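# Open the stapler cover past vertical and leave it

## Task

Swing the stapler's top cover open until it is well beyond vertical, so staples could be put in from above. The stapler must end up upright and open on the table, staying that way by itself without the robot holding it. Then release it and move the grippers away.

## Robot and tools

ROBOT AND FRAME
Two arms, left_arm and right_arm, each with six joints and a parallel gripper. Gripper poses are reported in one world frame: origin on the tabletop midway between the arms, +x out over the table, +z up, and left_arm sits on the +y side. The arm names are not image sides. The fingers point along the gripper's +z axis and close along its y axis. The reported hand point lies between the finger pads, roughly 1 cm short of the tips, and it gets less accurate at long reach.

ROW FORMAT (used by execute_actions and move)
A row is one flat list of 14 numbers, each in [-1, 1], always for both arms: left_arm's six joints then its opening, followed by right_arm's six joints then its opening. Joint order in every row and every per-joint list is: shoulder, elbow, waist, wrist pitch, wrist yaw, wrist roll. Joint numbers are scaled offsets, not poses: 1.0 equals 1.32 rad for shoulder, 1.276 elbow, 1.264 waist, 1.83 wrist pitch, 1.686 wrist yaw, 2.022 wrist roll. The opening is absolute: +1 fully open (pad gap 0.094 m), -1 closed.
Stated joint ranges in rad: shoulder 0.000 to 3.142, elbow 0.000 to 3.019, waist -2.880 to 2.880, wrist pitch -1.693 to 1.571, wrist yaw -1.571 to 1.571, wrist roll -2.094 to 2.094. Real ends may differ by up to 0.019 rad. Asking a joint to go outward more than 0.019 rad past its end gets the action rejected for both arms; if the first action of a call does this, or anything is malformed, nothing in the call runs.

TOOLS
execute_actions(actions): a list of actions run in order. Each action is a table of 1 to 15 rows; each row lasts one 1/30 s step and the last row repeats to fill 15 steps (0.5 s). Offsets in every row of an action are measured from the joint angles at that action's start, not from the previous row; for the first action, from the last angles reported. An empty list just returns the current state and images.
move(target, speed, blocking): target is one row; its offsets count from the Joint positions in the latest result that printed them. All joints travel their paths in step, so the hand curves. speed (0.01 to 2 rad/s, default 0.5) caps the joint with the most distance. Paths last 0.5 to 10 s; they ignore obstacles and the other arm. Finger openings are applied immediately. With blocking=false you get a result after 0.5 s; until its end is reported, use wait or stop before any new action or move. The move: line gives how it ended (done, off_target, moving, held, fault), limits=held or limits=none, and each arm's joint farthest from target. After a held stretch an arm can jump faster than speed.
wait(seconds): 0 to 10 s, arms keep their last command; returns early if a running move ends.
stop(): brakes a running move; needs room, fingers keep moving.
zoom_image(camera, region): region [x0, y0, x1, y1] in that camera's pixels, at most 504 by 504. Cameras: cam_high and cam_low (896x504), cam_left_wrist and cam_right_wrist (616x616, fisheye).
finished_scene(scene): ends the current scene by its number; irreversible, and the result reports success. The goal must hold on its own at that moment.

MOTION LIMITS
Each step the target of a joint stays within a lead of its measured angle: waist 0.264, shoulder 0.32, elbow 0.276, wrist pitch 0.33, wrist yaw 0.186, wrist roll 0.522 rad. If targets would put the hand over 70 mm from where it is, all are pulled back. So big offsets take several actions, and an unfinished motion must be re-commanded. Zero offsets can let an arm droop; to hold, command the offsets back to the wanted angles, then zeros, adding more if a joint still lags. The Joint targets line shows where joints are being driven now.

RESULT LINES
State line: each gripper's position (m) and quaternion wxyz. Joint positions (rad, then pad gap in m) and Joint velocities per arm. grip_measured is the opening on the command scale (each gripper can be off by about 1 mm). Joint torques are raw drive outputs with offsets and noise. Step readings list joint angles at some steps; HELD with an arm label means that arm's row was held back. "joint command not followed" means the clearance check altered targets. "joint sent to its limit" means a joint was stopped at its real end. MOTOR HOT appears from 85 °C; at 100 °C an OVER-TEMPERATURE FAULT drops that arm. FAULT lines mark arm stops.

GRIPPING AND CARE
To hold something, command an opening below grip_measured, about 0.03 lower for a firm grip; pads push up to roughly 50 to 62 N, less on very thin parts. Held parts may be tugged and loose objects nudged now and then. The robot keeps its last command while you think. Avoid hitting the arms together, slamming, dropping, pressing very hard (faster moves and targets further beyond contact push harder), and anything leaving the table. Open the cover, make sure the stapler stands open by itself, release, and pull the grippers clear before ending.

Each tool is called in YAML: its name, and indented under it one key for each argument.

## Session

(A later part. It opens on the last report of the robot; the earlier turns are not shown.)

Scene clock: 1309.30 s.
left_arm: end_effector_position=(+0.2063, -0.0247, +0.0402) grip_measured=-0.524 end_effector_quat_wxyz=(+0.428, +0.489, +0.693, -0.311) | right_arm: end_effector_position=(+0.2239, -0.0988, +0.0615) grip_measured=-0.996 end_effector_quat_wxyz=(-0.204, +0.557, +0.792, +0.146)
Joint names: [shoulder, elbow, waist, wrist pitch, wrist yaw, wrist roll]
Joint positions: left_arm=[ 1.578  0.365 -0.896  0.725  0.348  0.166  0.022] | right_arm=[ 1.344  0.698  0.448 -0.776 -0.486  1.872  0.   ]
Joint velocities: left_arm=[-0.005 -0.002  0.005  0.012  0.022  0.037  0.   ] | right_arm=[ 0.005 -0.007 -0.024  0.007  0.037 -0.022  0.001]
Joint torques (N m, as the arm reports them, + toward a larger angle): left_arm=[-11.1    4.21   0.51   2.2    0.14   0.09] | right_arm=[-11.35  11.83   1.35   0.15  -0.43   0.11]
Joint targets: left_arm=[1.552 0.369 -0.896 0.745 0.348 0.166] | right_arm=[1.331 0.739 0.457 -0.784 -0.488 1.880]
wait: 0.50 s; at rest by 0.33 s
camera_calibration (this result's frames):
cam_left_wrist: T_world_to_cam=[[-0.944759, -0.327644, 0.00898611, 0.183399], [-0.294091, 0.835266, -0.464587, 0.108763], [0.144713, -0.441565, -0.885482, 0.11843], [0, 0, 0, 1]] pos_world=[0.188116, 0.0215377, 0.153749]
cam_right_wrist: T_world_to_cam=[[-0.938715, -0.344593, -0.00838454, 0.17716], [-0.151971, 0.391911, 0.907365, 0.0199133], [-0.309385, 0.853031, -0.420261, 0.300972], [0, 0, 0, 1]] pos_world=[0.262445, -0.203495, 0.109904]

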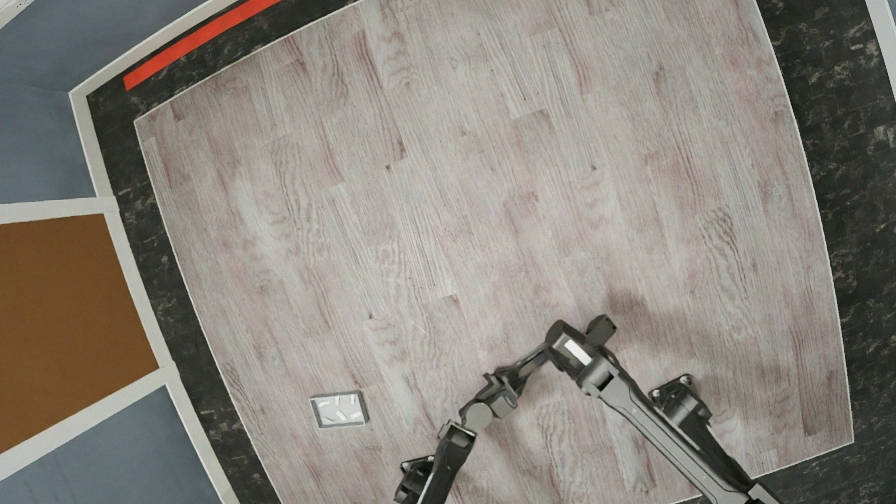

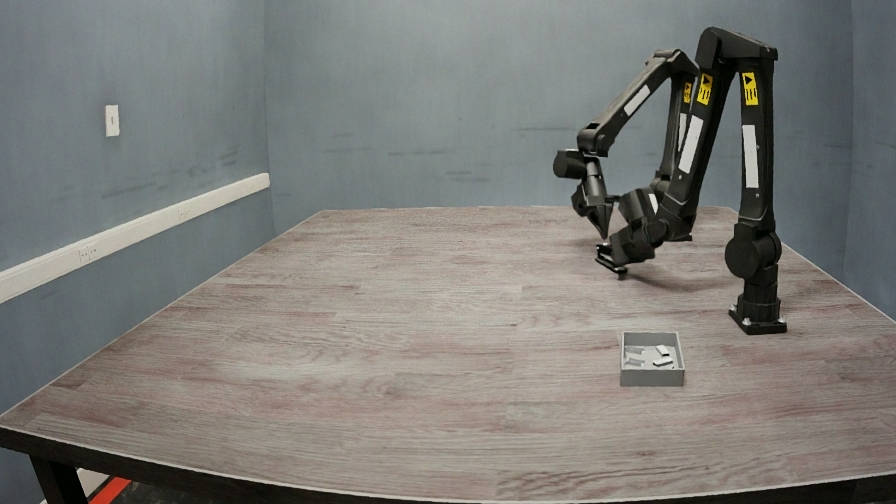

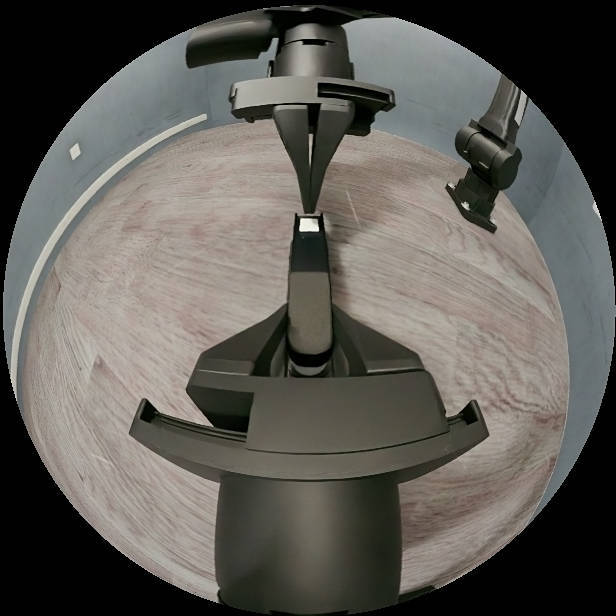

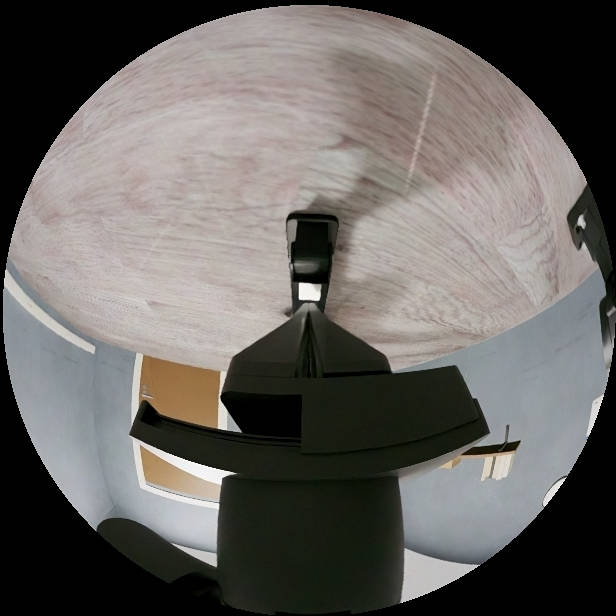

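move:
  target: [-0.0197, 0.003, 0, 0.011, 0, 0, -0.565, 0.0462, 0.0556, 0.1105, 0.0462, 0.0214, 0.0811, -0.40]
  speed: 0.15

zoom_image:
  camera: "cam_left_wrist"
  region: [228, 150, 388, 310]

Scene clock: 1314.57 s.
left_arm: end_effector_position=(+0.2063, -0.0248, +0.0404) grip_measured=-0.524 end_effector_quat_wxyz=(+0.428, +0.489, +0.693, -0.311) | right_arm: end_effector_position=(+0.2116, -0.0545, +0.0609) grip_measured=-0.401 end_effector_quat_wxyz=(-0.200, +0.560, +0.790, +0.146)
Joint names: [shoulder, elbow, waist, wrist pitch, wrist yaw, wrist roll]
Joint positions: left_arm=[ 1.578  0.365 -0.896  0.725  0.348  0.166  0.022] | right_arm=[ 1.379  0.729  0.581 -0.701 -0.454  2.027  0.028]
Joint velocities: left_arm=[-0.005  0.007 -0.005 -0.007  0.037  0.007  0.001] | right_arm=[-0.034 -0.022 -0.005 -0.002  0.007 -0.022  0.   ]
Joint torques (N m, as the arm reports them, + toward a larger angle): left_arm=[-11.27   4.24   0.42   2.24   0.16   0.07] | right_arm=[-8.76 11.78  1.24  0.93 -0.16  0.15]
Joint targets: left_arm=[1.552 0.369 -0.896 0.745 0.348 0.166] | right_arm=[1.405 0.770 0.588 -0.691 -0.450 2.036]
move: off_target (left_arm, right_arm); limits=none; left_arm: farthest joint: the shoulder, 0.026 radians from its target (0.026 radians at the start); right_arm: farthest joint: the elbow, 0.040 radians from its target (0.070 radians at the start)
camera_calibration (this result's frames):
cam_left_wrist: T_world_to_cam=[[-0.944761, -0.327641, 0.00884321, 0.183417], [-0.293974, 0.835133, -0.464901, 0.10885], [0.144935, -0.44182, -0.885319, 0.118495], [0, 0, 0, 1]] pos_world=[0.18811, 0.0215444, 0.153889]
cam_right_wrist: T_world_to_cam=[[-0.941594, -0.336583, -0.0106027, 0.182093], [-0.15238, 0.397785, 0.904736, 0.00184226], [-0.300301, 0.85351, -0.425841, 0.257543], [0, 0, 0, 1]] pos_world=[0.249079, -0.159259, 0.109936]

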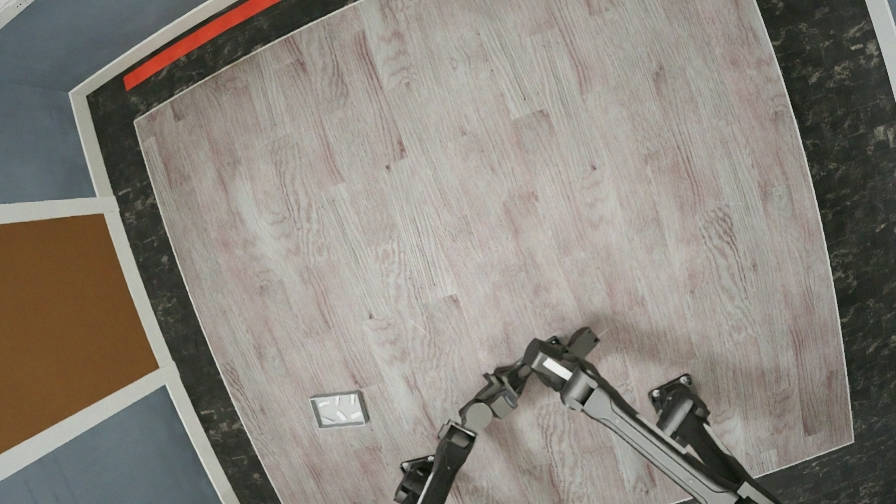

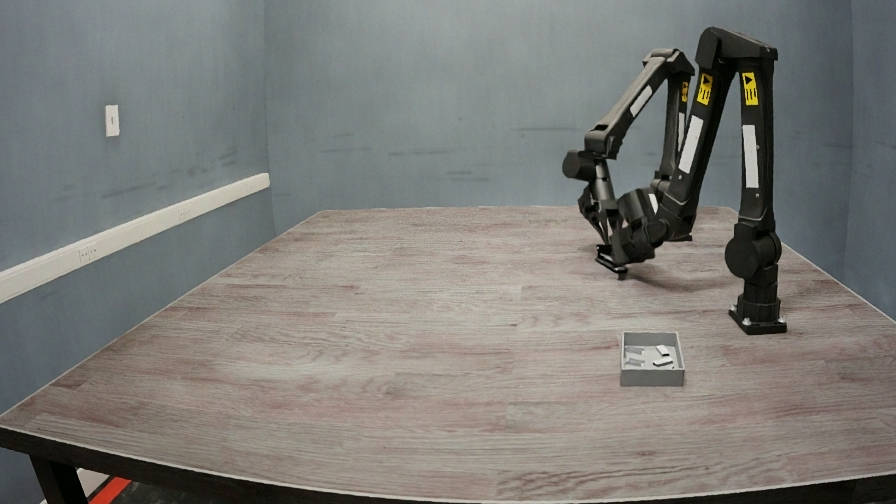

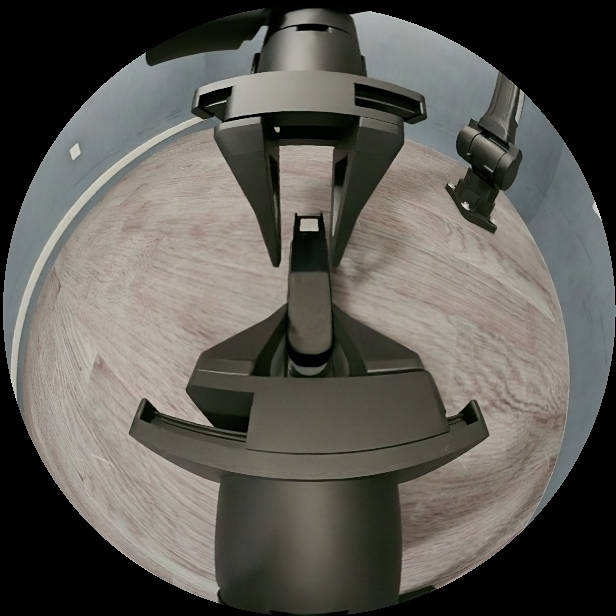

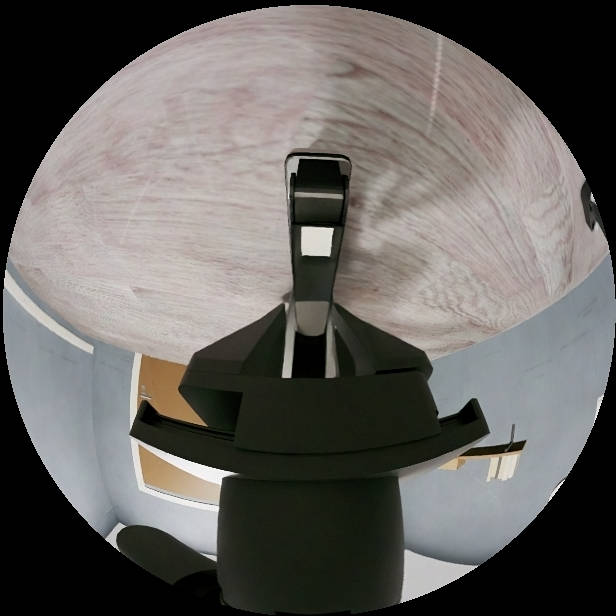

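Region (228, 150, 388, 310) of cam_left_wrist's 616x616 image, scaled by 3.150, with more detail than that image has.

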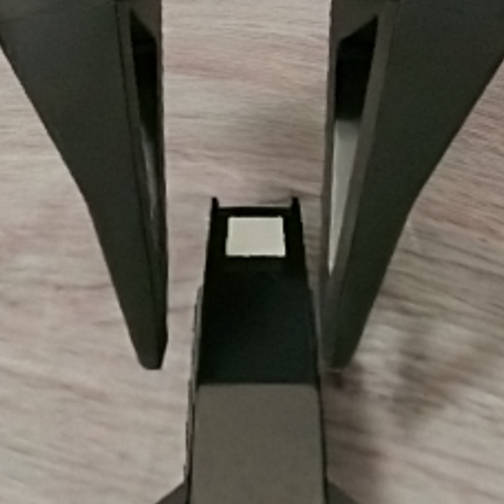

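execute_actions:
  actions:
    - [[-0.0197,0.003,0,0.011,0,0,-0.565,0.0197,0.010,0.0055,0.0055,0.0024,0.0045,-0.40],[-0.0197,0.003,0,0.011,0,0,-0.565,0.0197,-0.0047,0.0055,0.0055,0.0024,0.0045,-0.40],[-0.0197,0.003,0,0.011,0,0,-0.565,0.0226,-0.0063,0.0055,0.0070,0.0024,0.0045,-0.40],[-0.0197,0.003,0,0.011,0,0,-0.565,0.0255,-0.0079,0.0055,0.0095,0.0024,0.0045,-0.40],[-0.0197,0.003,0,0.011,0,0,-0.565,0.0285,-0.0094,0.0055,0.0125,0.0024,0.0045,-0.40],[-0.0197,0.003,0,0.011,0,0,-0.565,0.0314,-0.0110,0.0055,0.0155,0.0024,0.0045,-0.40],[-0.0197,0.003,0,0.011,0,0,-0.565,0.0343,-0.0126,0.0055,0.0185,0.0024,0.0045,-0.40],[-0.0197,0.003,0,0.011,0,0,-0.565,0.0372,-0.0142,0.0055,0.0215,0.0024,0.0045,-0.40],[-0.0197,0.003,0,0.011,0,0,-0.565,0.0402,-0.0158,0.0055,0.0245,0.0024,0.0045,-0.40],[-0.0197,0.003,0,0.011,0,0,-0.565,0.0431,-0.0173,0.0055,0.0275,0.0024,0.0045,-0.40],[-0.0197,0.003,0,0.011,0,0,-0.565,0.0460,-0.0189,0.0055,0.0305,0.0024,0.0045,-0.40],[-0.0197,0.003,0,0.011,0,0,-0.565,0.0489,-0.0205,0.0055,0.0335,0.0024,0.0045,-0.40],[-0.0197,0.003,0,0.011,0,0,-0.565,0.0519,-0.0221,0.0055,0.0365,0.0024,0.0045,-0.40],[-0.0197,0.003,0,0.011,0,0,-0.565,0.0548,-0.0237,0.0055,0.0393,0.0024,0.0045,-0.40]]

wait:
  seconds: 0.5

zoom_image:
  camera: "cam_left_wrist"
  region: [228, 190, 388, 350]

Scene clock: 1327.70 s.
left_arm: end_effector_position=(+0.2068, -0.0246, +0.0406) grip_measured=-0.524 end_effector_quat_wxyz=(+0.429, +0.489, +0.694, -0.310) | right_arm: end_effector_position=(+0.2113, -0.0547, +0.0429) grip_measured=-0.401 end_effector_quat_wxyz=(-0.200, +0.561, +0.790, +0.144)
Joint names: [shoulder, elbow, waist, wrist pitch, wrist yaw, wrist roll]
Joint positions: left_arm=[ 1.577  0.365 -0.896  0.725  0.345  0.166  0.022] | right_arm=[ 1.418  0.708  0.581 -0.646 -0.453  2.028  0.028]
Joint velocities: left_arm=[-0.015 -0.007 -0.005  0.012  0.022  0.007  0.   ] | right_arm=[ 0.171 -0.056 -0.005  0.12   0.022 -0.037 -0.001]
Joint torques (N m, as the arm reports them, + toward a larger angle): left_arm=[-10.87   4.26   0.82   2.24   0.21   0.08] | right_arm=[-9.25  7.23  1.21  0.96 -0.19  0.12]
Joint targets: left_arm=[1.552 0.369 -0.896 0.745 0.348 0.166] | right_arm=[1.451 0.698 0.588 -0.629 -0.450 2.036]
Step readings (joint positions):
0: left_arm=[1.578 0.365 -0.896 0.725 0.348 0.166] | right_arm=[1.379 0.729 0.581 -0.701 -0.454 2.027]
1: left_arm=[1.578 0.365 -0.896 0.725 0.348 0.166] | right_arm=[1.379 0.729 0.581 -0.701 -0.453 2.027]
2: left_arm=[1.578 0.365 -0.896 0.725 0.348 0.166] | right_arm=[1.379 0.729 0.581 -0.701 -0.453 2.027]
4: left_arm=[1.578 0.365 -0.896 0.725 0.348 0.166] | right_arm=[1.380 0.729 0.581 -0.699 -0.453 2.027]
8: left_arm=[1.578 0.365 -0.896 0.725 0.348 0.166] | right_arm=[1.391 0.725 0.581 -0.681 -0.453 2.027]
15: Joint positions above
camera_calibration (this result's frames):
cam_left_wrist: T_world_to_cam=[[-0.943997, -0.329872, 0.00739841, 0.183738], [-0.295273, 0.834553, -0.465119, 0.109254], [0.147255, -0.441256, -0.885217, 0.11823], [0, 0, 0, 1]] pos_world=[0.188298, 0.0216015, 0.154116]
cam_right_wrist: T_world_to_cam=[[-0.941977, -0.335634, -0.00544939, 0.181497], [-0.148263, 0.401435, 0.903807, 0.017536], [-0.301161, 0.852173, -0.427905, 0.250106], [0, 0, 0, 1]] pos_world=[0.248888, -0.159257, 0.0921614]

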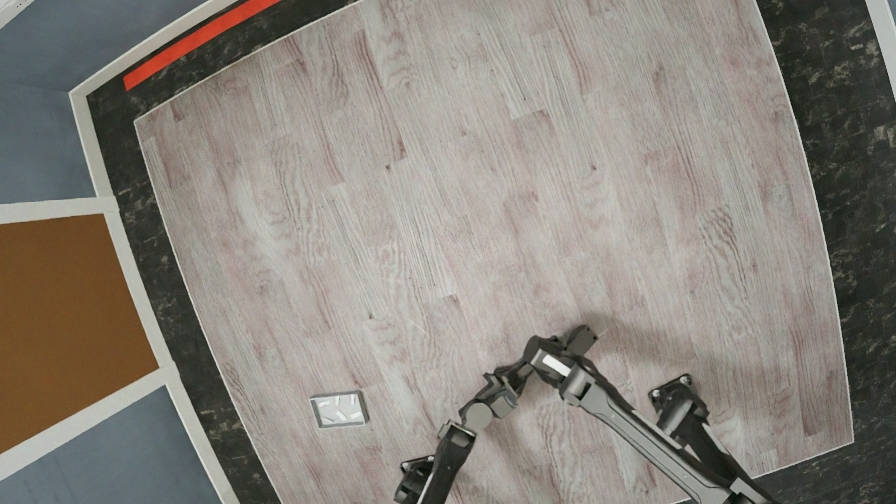

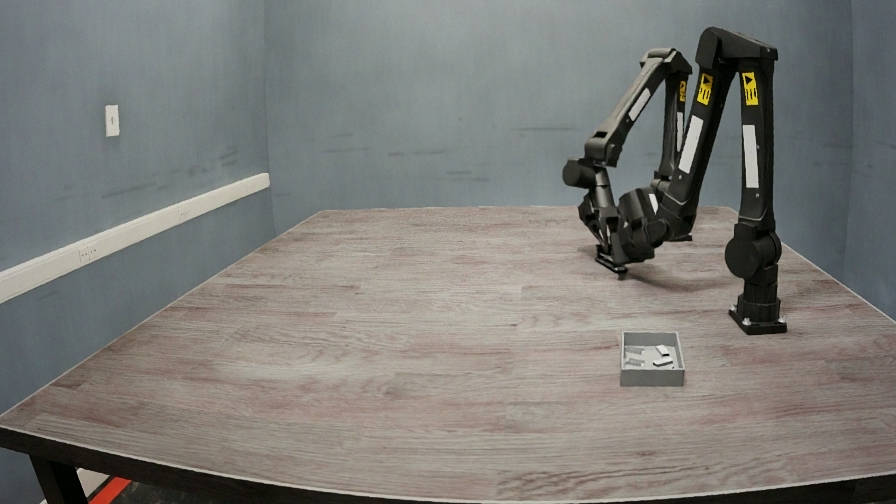

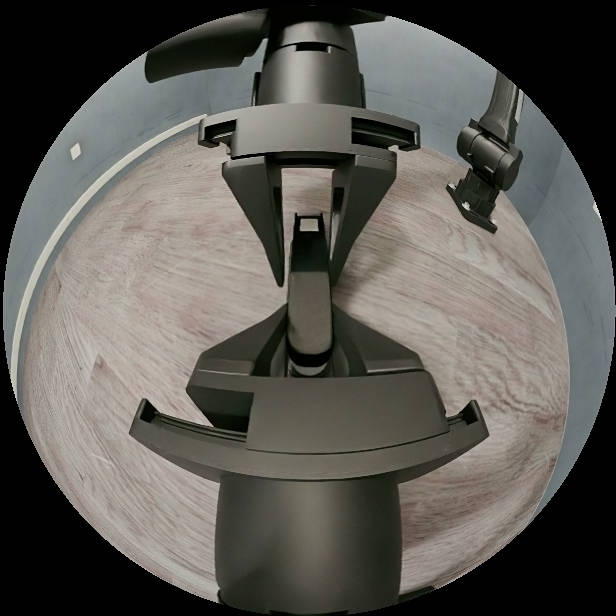

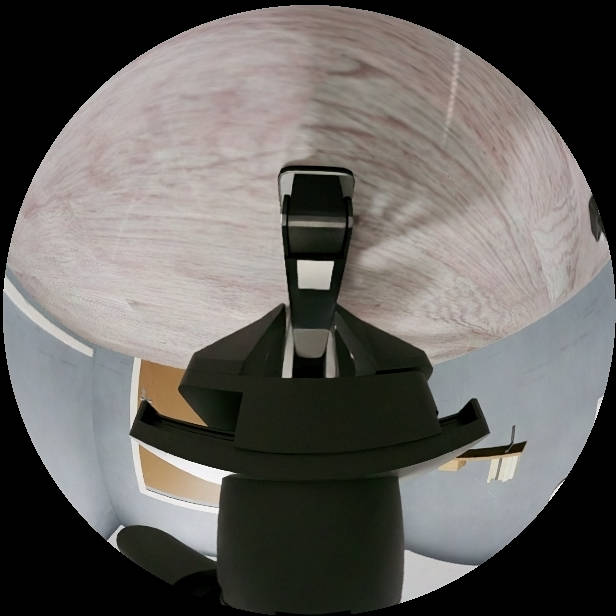

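Scene clock: 1328.20 s.
left_arm: end_effector_position=(+0.2068, -0.0246, +0.0406) grip_measured=-0.524 end_effector_quat_wxyz=(+0.429, +0.489, +0.694, -0.310) | right_arm: end_effector_position=(+0.2099, -0.0561, +0.0369) grip_measured=-0.401 end_effector_quat_wxyz=(-0.201, +0.563, +0.790, +0.138)
Joint names: [shoulder, elbow, waist, wrist pitch, wrist yaw, wrist roll]
Joint positions: left_arm=[ 1.577  0.365 -0.896  0.725  0.345  0.166  0.022] | right_arm=[ 1.432  0.703  0.581 -0.639 -0.453  2.028  0.028]
Joint velocities: left_arm=[-0.015  0.002  0.005  0.032 -0.007  0.022 -0.   ] | right_arm=[ 0.005 -0.002  0.015  0.002 -0.022 -0.022 -0.   ]
Joint torques (N m, as the arm reports them, + toward a larger angle): left_arm=[-11.08   4.23   0.51   2.21   0.26   0.07] | right_arm=[-9.49  7.41  1.15  0.92 -0.17  0.11]
Joint targets: left_arm=[1.552 0.369 -0.896 0.745 0.348 0.166] | right_arm=[1.451 0.699 0.588 -0.629 -0.450 2.036]
wait: 0.50 s; at rest by 0.30 s
camera_calibration (this result's frames):
cam_left_wrist: T_world_to_cam=[[-0.943997, -0.329872, 0.00739841, 0.183738], [-0.295273, 0.834553, -0.465119, 0.109254], [0.147255, -0.441256, -0.885217, 0.11823], [0, 0, 0, 1]] pos_world=[0.188298, 0.0216015, 0.154116]
cam_right_wrist: T_world_to_cam=[[-0.942005, -0.335562, 0.00494273, 0.179248], [-0.14085, 0.408684, 0.901742, 0.0222329], [-0.30461, 0.84875, -0.432246, 0.249], [0, 0, 0, 1]] pos_world=[0.247833, -0.160276, 0.0866951]

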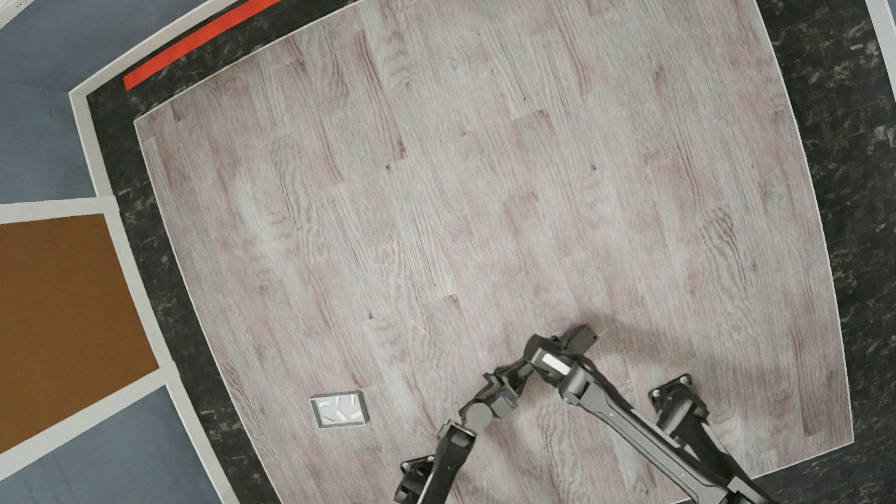

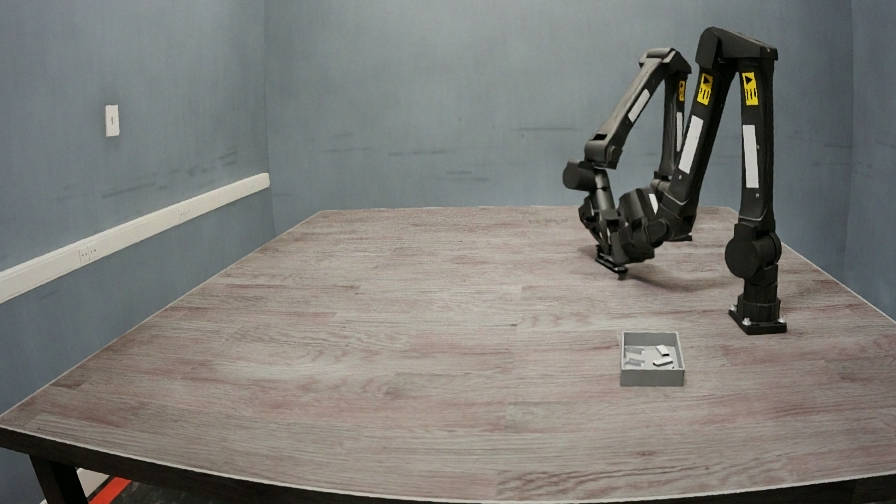

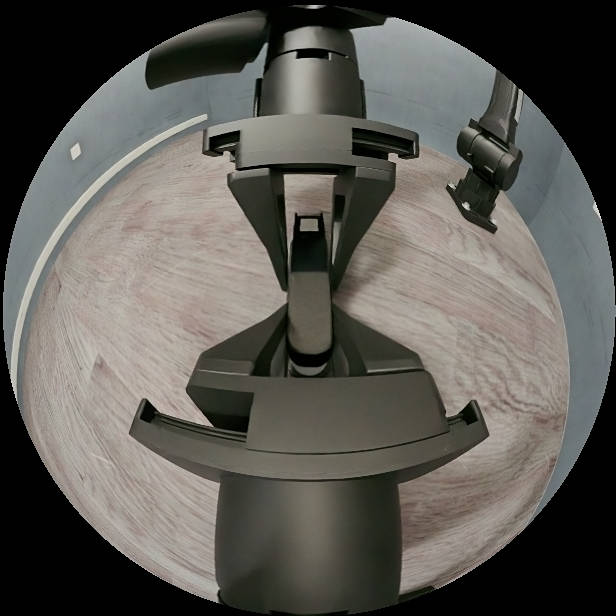

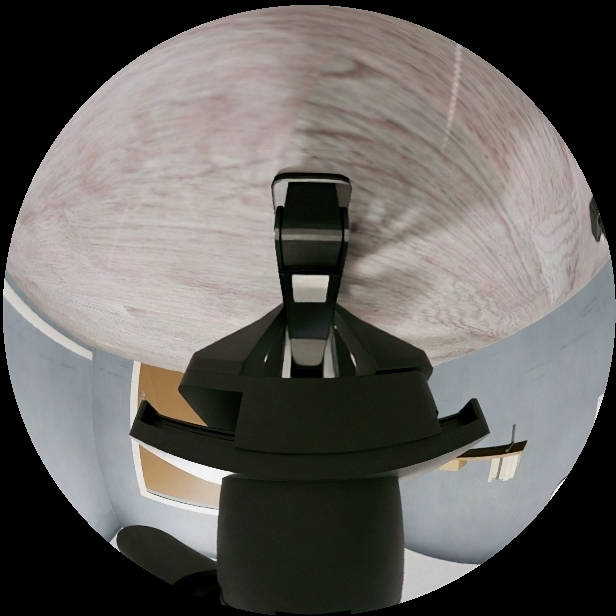

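Region (228, 190, 388, 350) of cam_left_wrist's 616x616 image, scaled by 3.150, with more detail than that image has.

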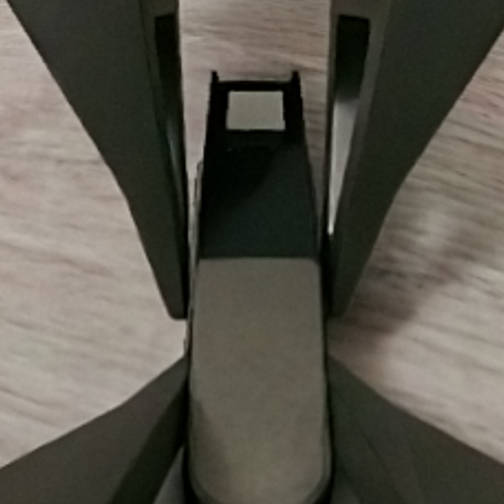

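execute_actions:
  actions:
    - [[-0.019,0.003,0,0.011,0,0,-0.565,0.0185,-0.0045,0.0055,0.0084,0.0018,0.004,-0.40],[-0.019,0.003,0,0.011,0,0,-0.565,0.0213,-0.0059,0.0055,0.0114,0.0018,0.004,-0.40],[-0.019,0.003,0,0.011,0,0,-0.565,0.0241,-0.0073,0.0055,0.0143,0.0018,0.004,-0.40],[-0.019,0.003,0,0.011,0,0,-0.565,0.0270,-0.0086,0.0055,0.0173,0.0018,0.004,-0.40],[-0.019,0.003,0,0.011,0,0,-0.565,0.0298,-0.0100,0.0055,0.0202,0.0018,0.004,-0.40],[-0.019,0.003,0,0.011,0,0,-0.565,0.0326,-0.0114,0.0055,0.0232,0.0018,0.004,-0.40],[-0.019,0.003,0,0.011,0,0,-0.565,0.0355,-0.0128,0.0055,0.0261,0.0018,0.004,-0.40],[-0.019,0.003,0,0.011,0,0,-0.565,0.0383,-0.0142,0.0055,0.0290,0.0018,0.004,-0.40],[-0.019,0.003,0,0.011,0,0,-0.565,0.0411,-0.0156,0.0055,0.0320,0.0018,0.004,-0.40],[-0.019,0.003,0,0.011,0,0,-0.565,0.0439,-0.0169,0.0055,0.0349,0.0018,0.004,-0.40],[-0.019,0.003,0,0.011,0,0,-0.565,0.0468,-0.0183,0.0055,0.0379,0.0018,0.004,-0.40],[-0.019,0.003,0,0.011,0,0,-0.565,0.0496,-0.0197,0.0055,0.0408,0.0018,0.004,-0.40]]

wait:
  seconds: 0.5

zoom_image:
  camera: "cam_left_wrist"
  region: [228, 190, 388, 350]

Scene clock: 1336.33 s.
left_arm: end_effector_position=(+0.2072, -0.0245, +0.0406) grip_measured=-0.524 end_effector_quat_wxyz=(+0.429, +0.488, +0.694, -0.309) | right_arm: end_effector_position=(+0.2102, -0.0558, +0.0190) grip_measured=-0.401 end_effector_quat_wxyz=(-0.201, +0.563, +0.790, +0.139)
Joint names: [shoulder, elbow, waist, wrist pitch, wrist yaw, wrist roll]
Joint positions: left_arm=[ 1.577  0.365 -0.896  0.725  0.343  0.166  0.022] | right_arm=[ 1.474  0.685  0.581 -0.577 -0.453  2.028  0.028]
Joint velocities: left_arm=[-0.015 -0.017 -0.005 -0.007  0.007 -0.051  0.001] | right_arm=[ 0.054 -0.042  0.005  0.027 -0.022 -0.007  0.   ]
Joint torques (N m, as the arm reports them, + toward a larger angle): left_arm=[-11.34   4.25   0.46   2.21   0.26   0.06] | right_arm=[-10.23   7.02   1.23   0.99  -0.18   0.12]
Joint targets: left_arm=[1.552 0.369 -0.896 0.745 0.345 0.166] | right_arm=[1.497 0.678 0.588 -0.565 -0.450 2.036]
Step readings (joint positions):
0: left_arm=[1.577 0.365 -0.896 0.725 0.345 0.166] | right_arm=[1.432 0.703 0.581 -0.639 -0.453 2.028]
1: left_arm=[1.577 0.365 -0.896 0.725 0.345 0.166] | right_arm=[1.432 0.703 0.581 -0.639 -0.453 2.028]
2: left_arm=[1.577 0.365 -0.896 0.725 0.345 0.166] | right_arm=[1.432 0.703 0.581 -0.636 -0.453 2.028]
4: left_arm=[1.577 0.365 -0.896 0.725 0.345 0.166] | right_arm=[1.434 0.703 0.581 -0.628 -0.453 2.028]
8: left_arm=[1.577 0.365 -0.896 0.725 0.343 0.166] | right_arm=[1.444 0.698 0.581 -0.608 -0.453 2.028]
15: Joint positions above
camera_calibration (this result's frames):
cam_left_wrist: T_world_to_cam=[[-0.943333, -0.331785, 0.00640412, 0.183982], [-0.296585, 0.834282, -0.46477, 0.109451], [0.148861, -0.440333, -0.885408, 0.117889], [0, 0, 0, 1]] pos_world=[0.188469, 0.0216393, 0.154071]
cam_right_wrist: T_world_to_cam=[[-0.942009, -0.335565, 0.00388899, 0.179797], [-0.14161, 0.407985, 0.901939, 0.0383514], [-0.304246, 0.849084, -0.431845, 0.241058], [0, 0, 0, 1]] pos_world=[0.248143, -0.159992, 0.0688099]

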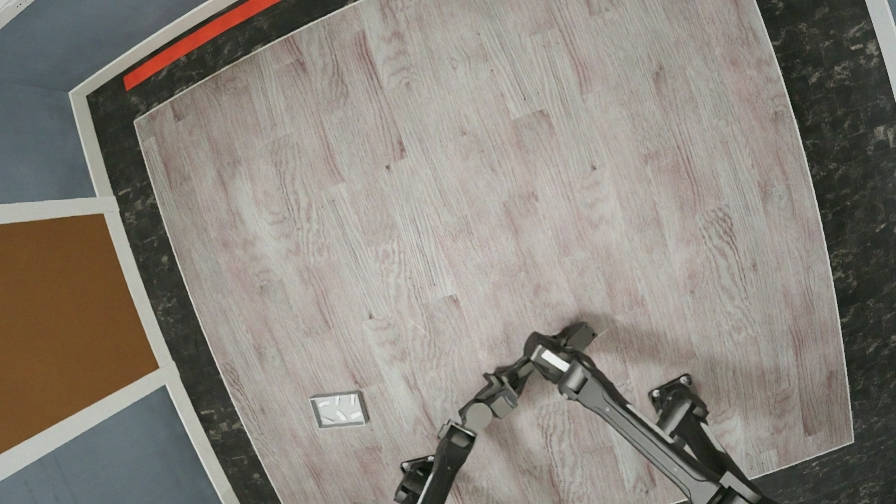

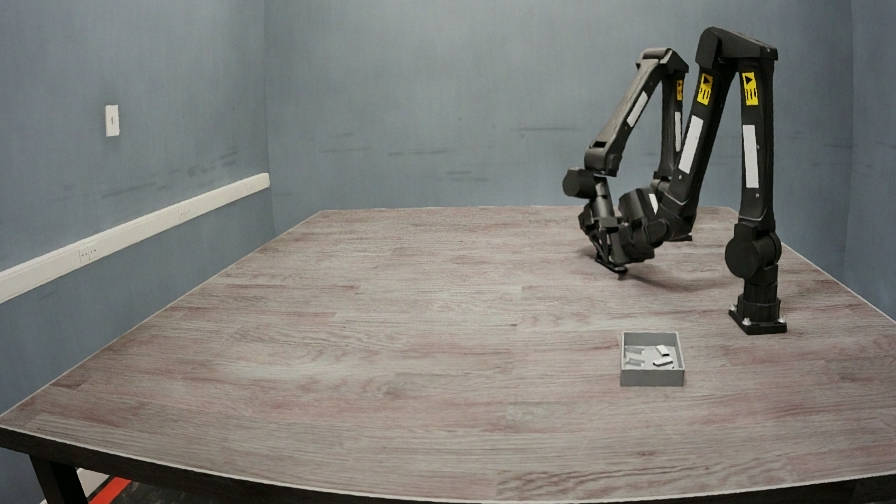

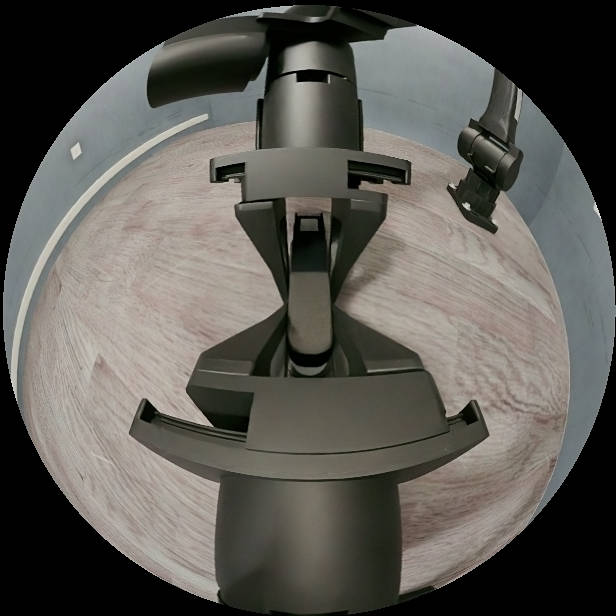

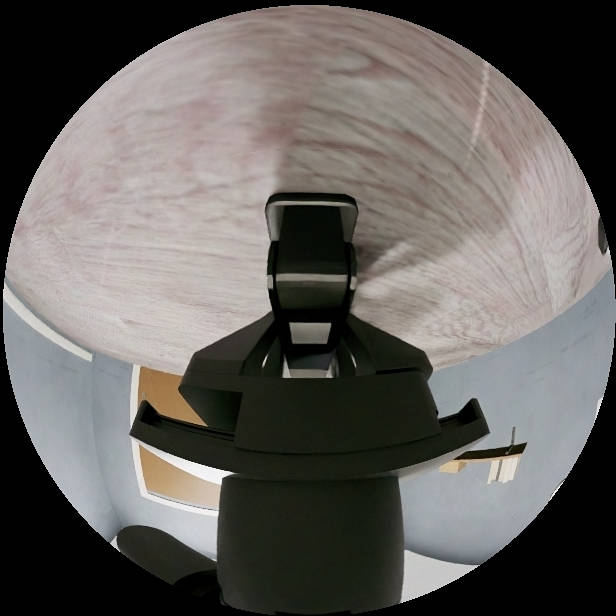

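Scene clock: 1336.83 s.
left_arm: end_effector_position=(+0.2072, -0.0245, +0.0406) grip_measured=-0.524 end_effector_quat_wxyz=(+0.429, +0.488, +0.694, -0.309) | right_arm: end_effector_position=(+0.2100, -0.0559, +0.0181) grip_measured=-0.401 end_effector_quat_wxyz=(-0.201, +0.563, +0.790, +0.138)
Joint names: [shoulder, elbow, waist, wrist pitch, wrist yaw, wrist roll]
Joint positions: left_arm=[ 1.577  0.365 -0.896  0.725  0.343  0.166  0.022] | right_arm=[ 1.476  0.684  0.581 -0.575 -0.453  2.028  0.028]
Joint velocities: left_arm=[ 0.015  0.002 -0.005 -0.017 -0.066  0.022 -0.   ] | right_arm=[-0.005  0.007 -0.005  0.007  0.037 -0.037 -0.001]
Joint torques (N m, as the arm reports them, + toward a larger angle): left_arm=[-11.11   4.31   0.56   2.19   0.27   0.07] | right_arm=[-9.83  6.89  1.24  0.94 -0.18  0.13]
Joint targets: left_arm=[1.552 0.369 -0.896 0.745 0.345 0.166] | right_arm=[1.497 0.678 0.588 -0.565 -0.450 2.036]
wait: 0.50 s; at rest by 0.20 s
camera_calibration (this result's frames):
cam_left_wrist: T_world_to_cam=[[-0.943333, -0.331785, 0.00640412, 0.183982], [-0.296585, 0.834282, -0.46477, 0.109451], [0.148861, -0.440333, -0.885408, 0.117889], [0, 0, 0, 1]] pos_world=[0.188469, 0.0216393, 0.154071]
cam_right_wrist: T_world_to_cam=[[-0.942007, -0.335563, 0.00459148, 0.179541], [-0.141103, 0.408451, 0.901808, 0.0391447], [-0.304489, 0.848861, -0.432113, 0.2408], [0, 0, 0, 1]] pos_world=[0.247973, -0.160147, 0.0679274]

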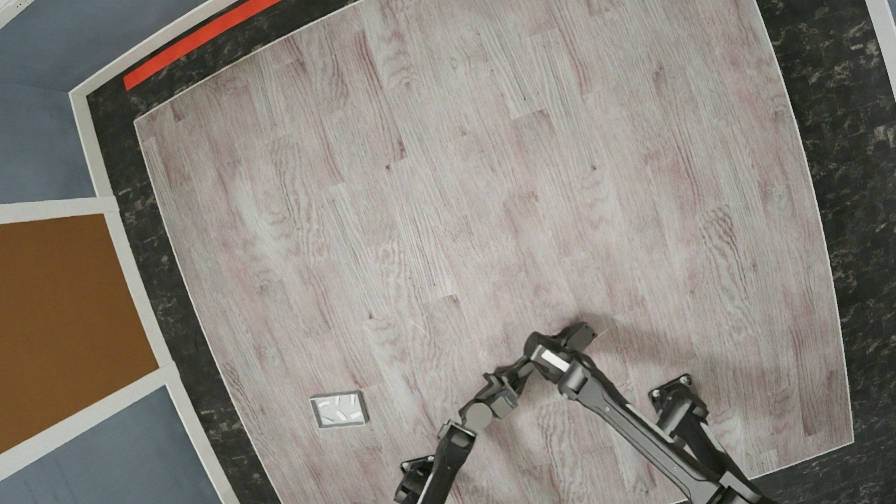

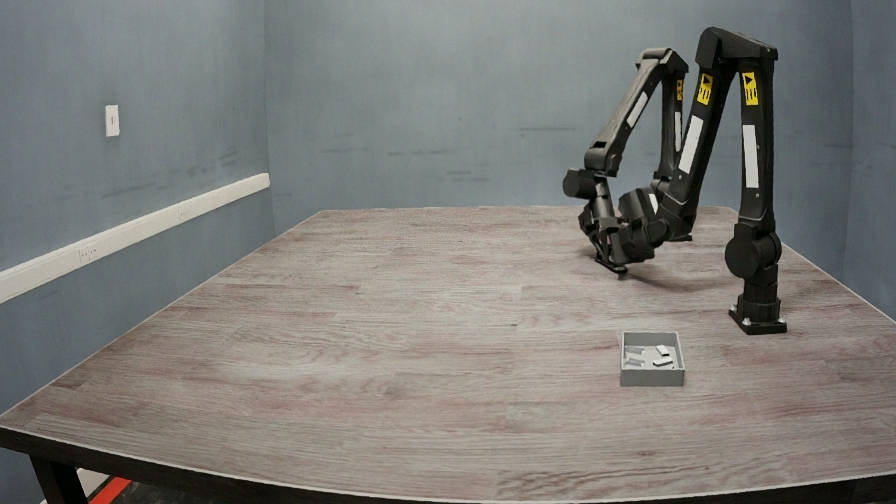

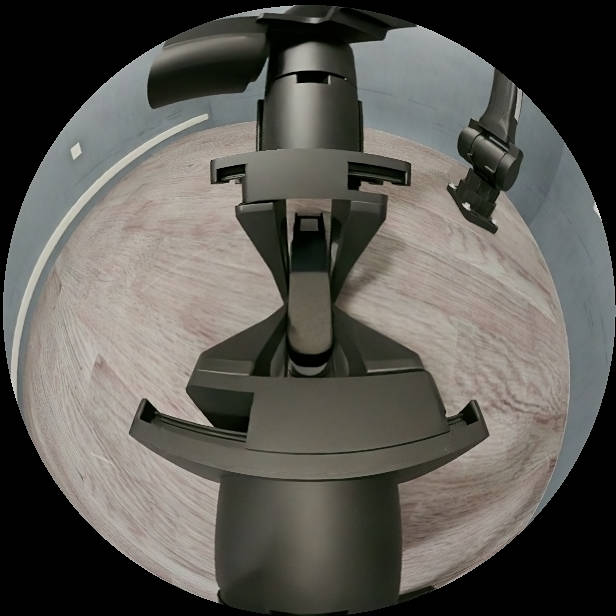

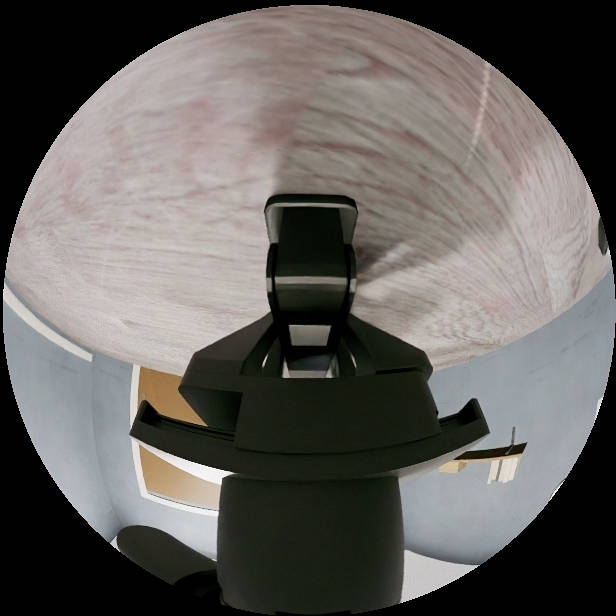

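Region (228, 190, 388, 350) of cam_left_wrist's 616x616 image, scaled by 3.150, with more detail than that image has.

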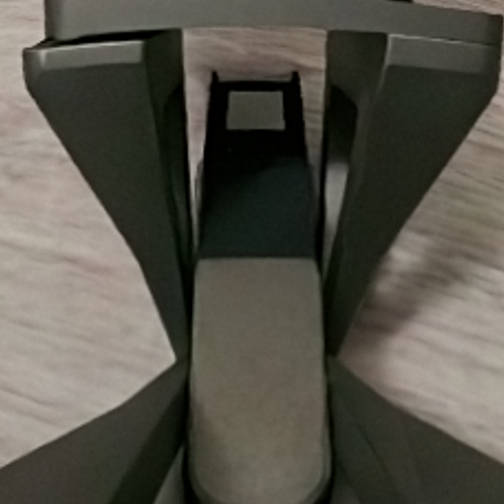

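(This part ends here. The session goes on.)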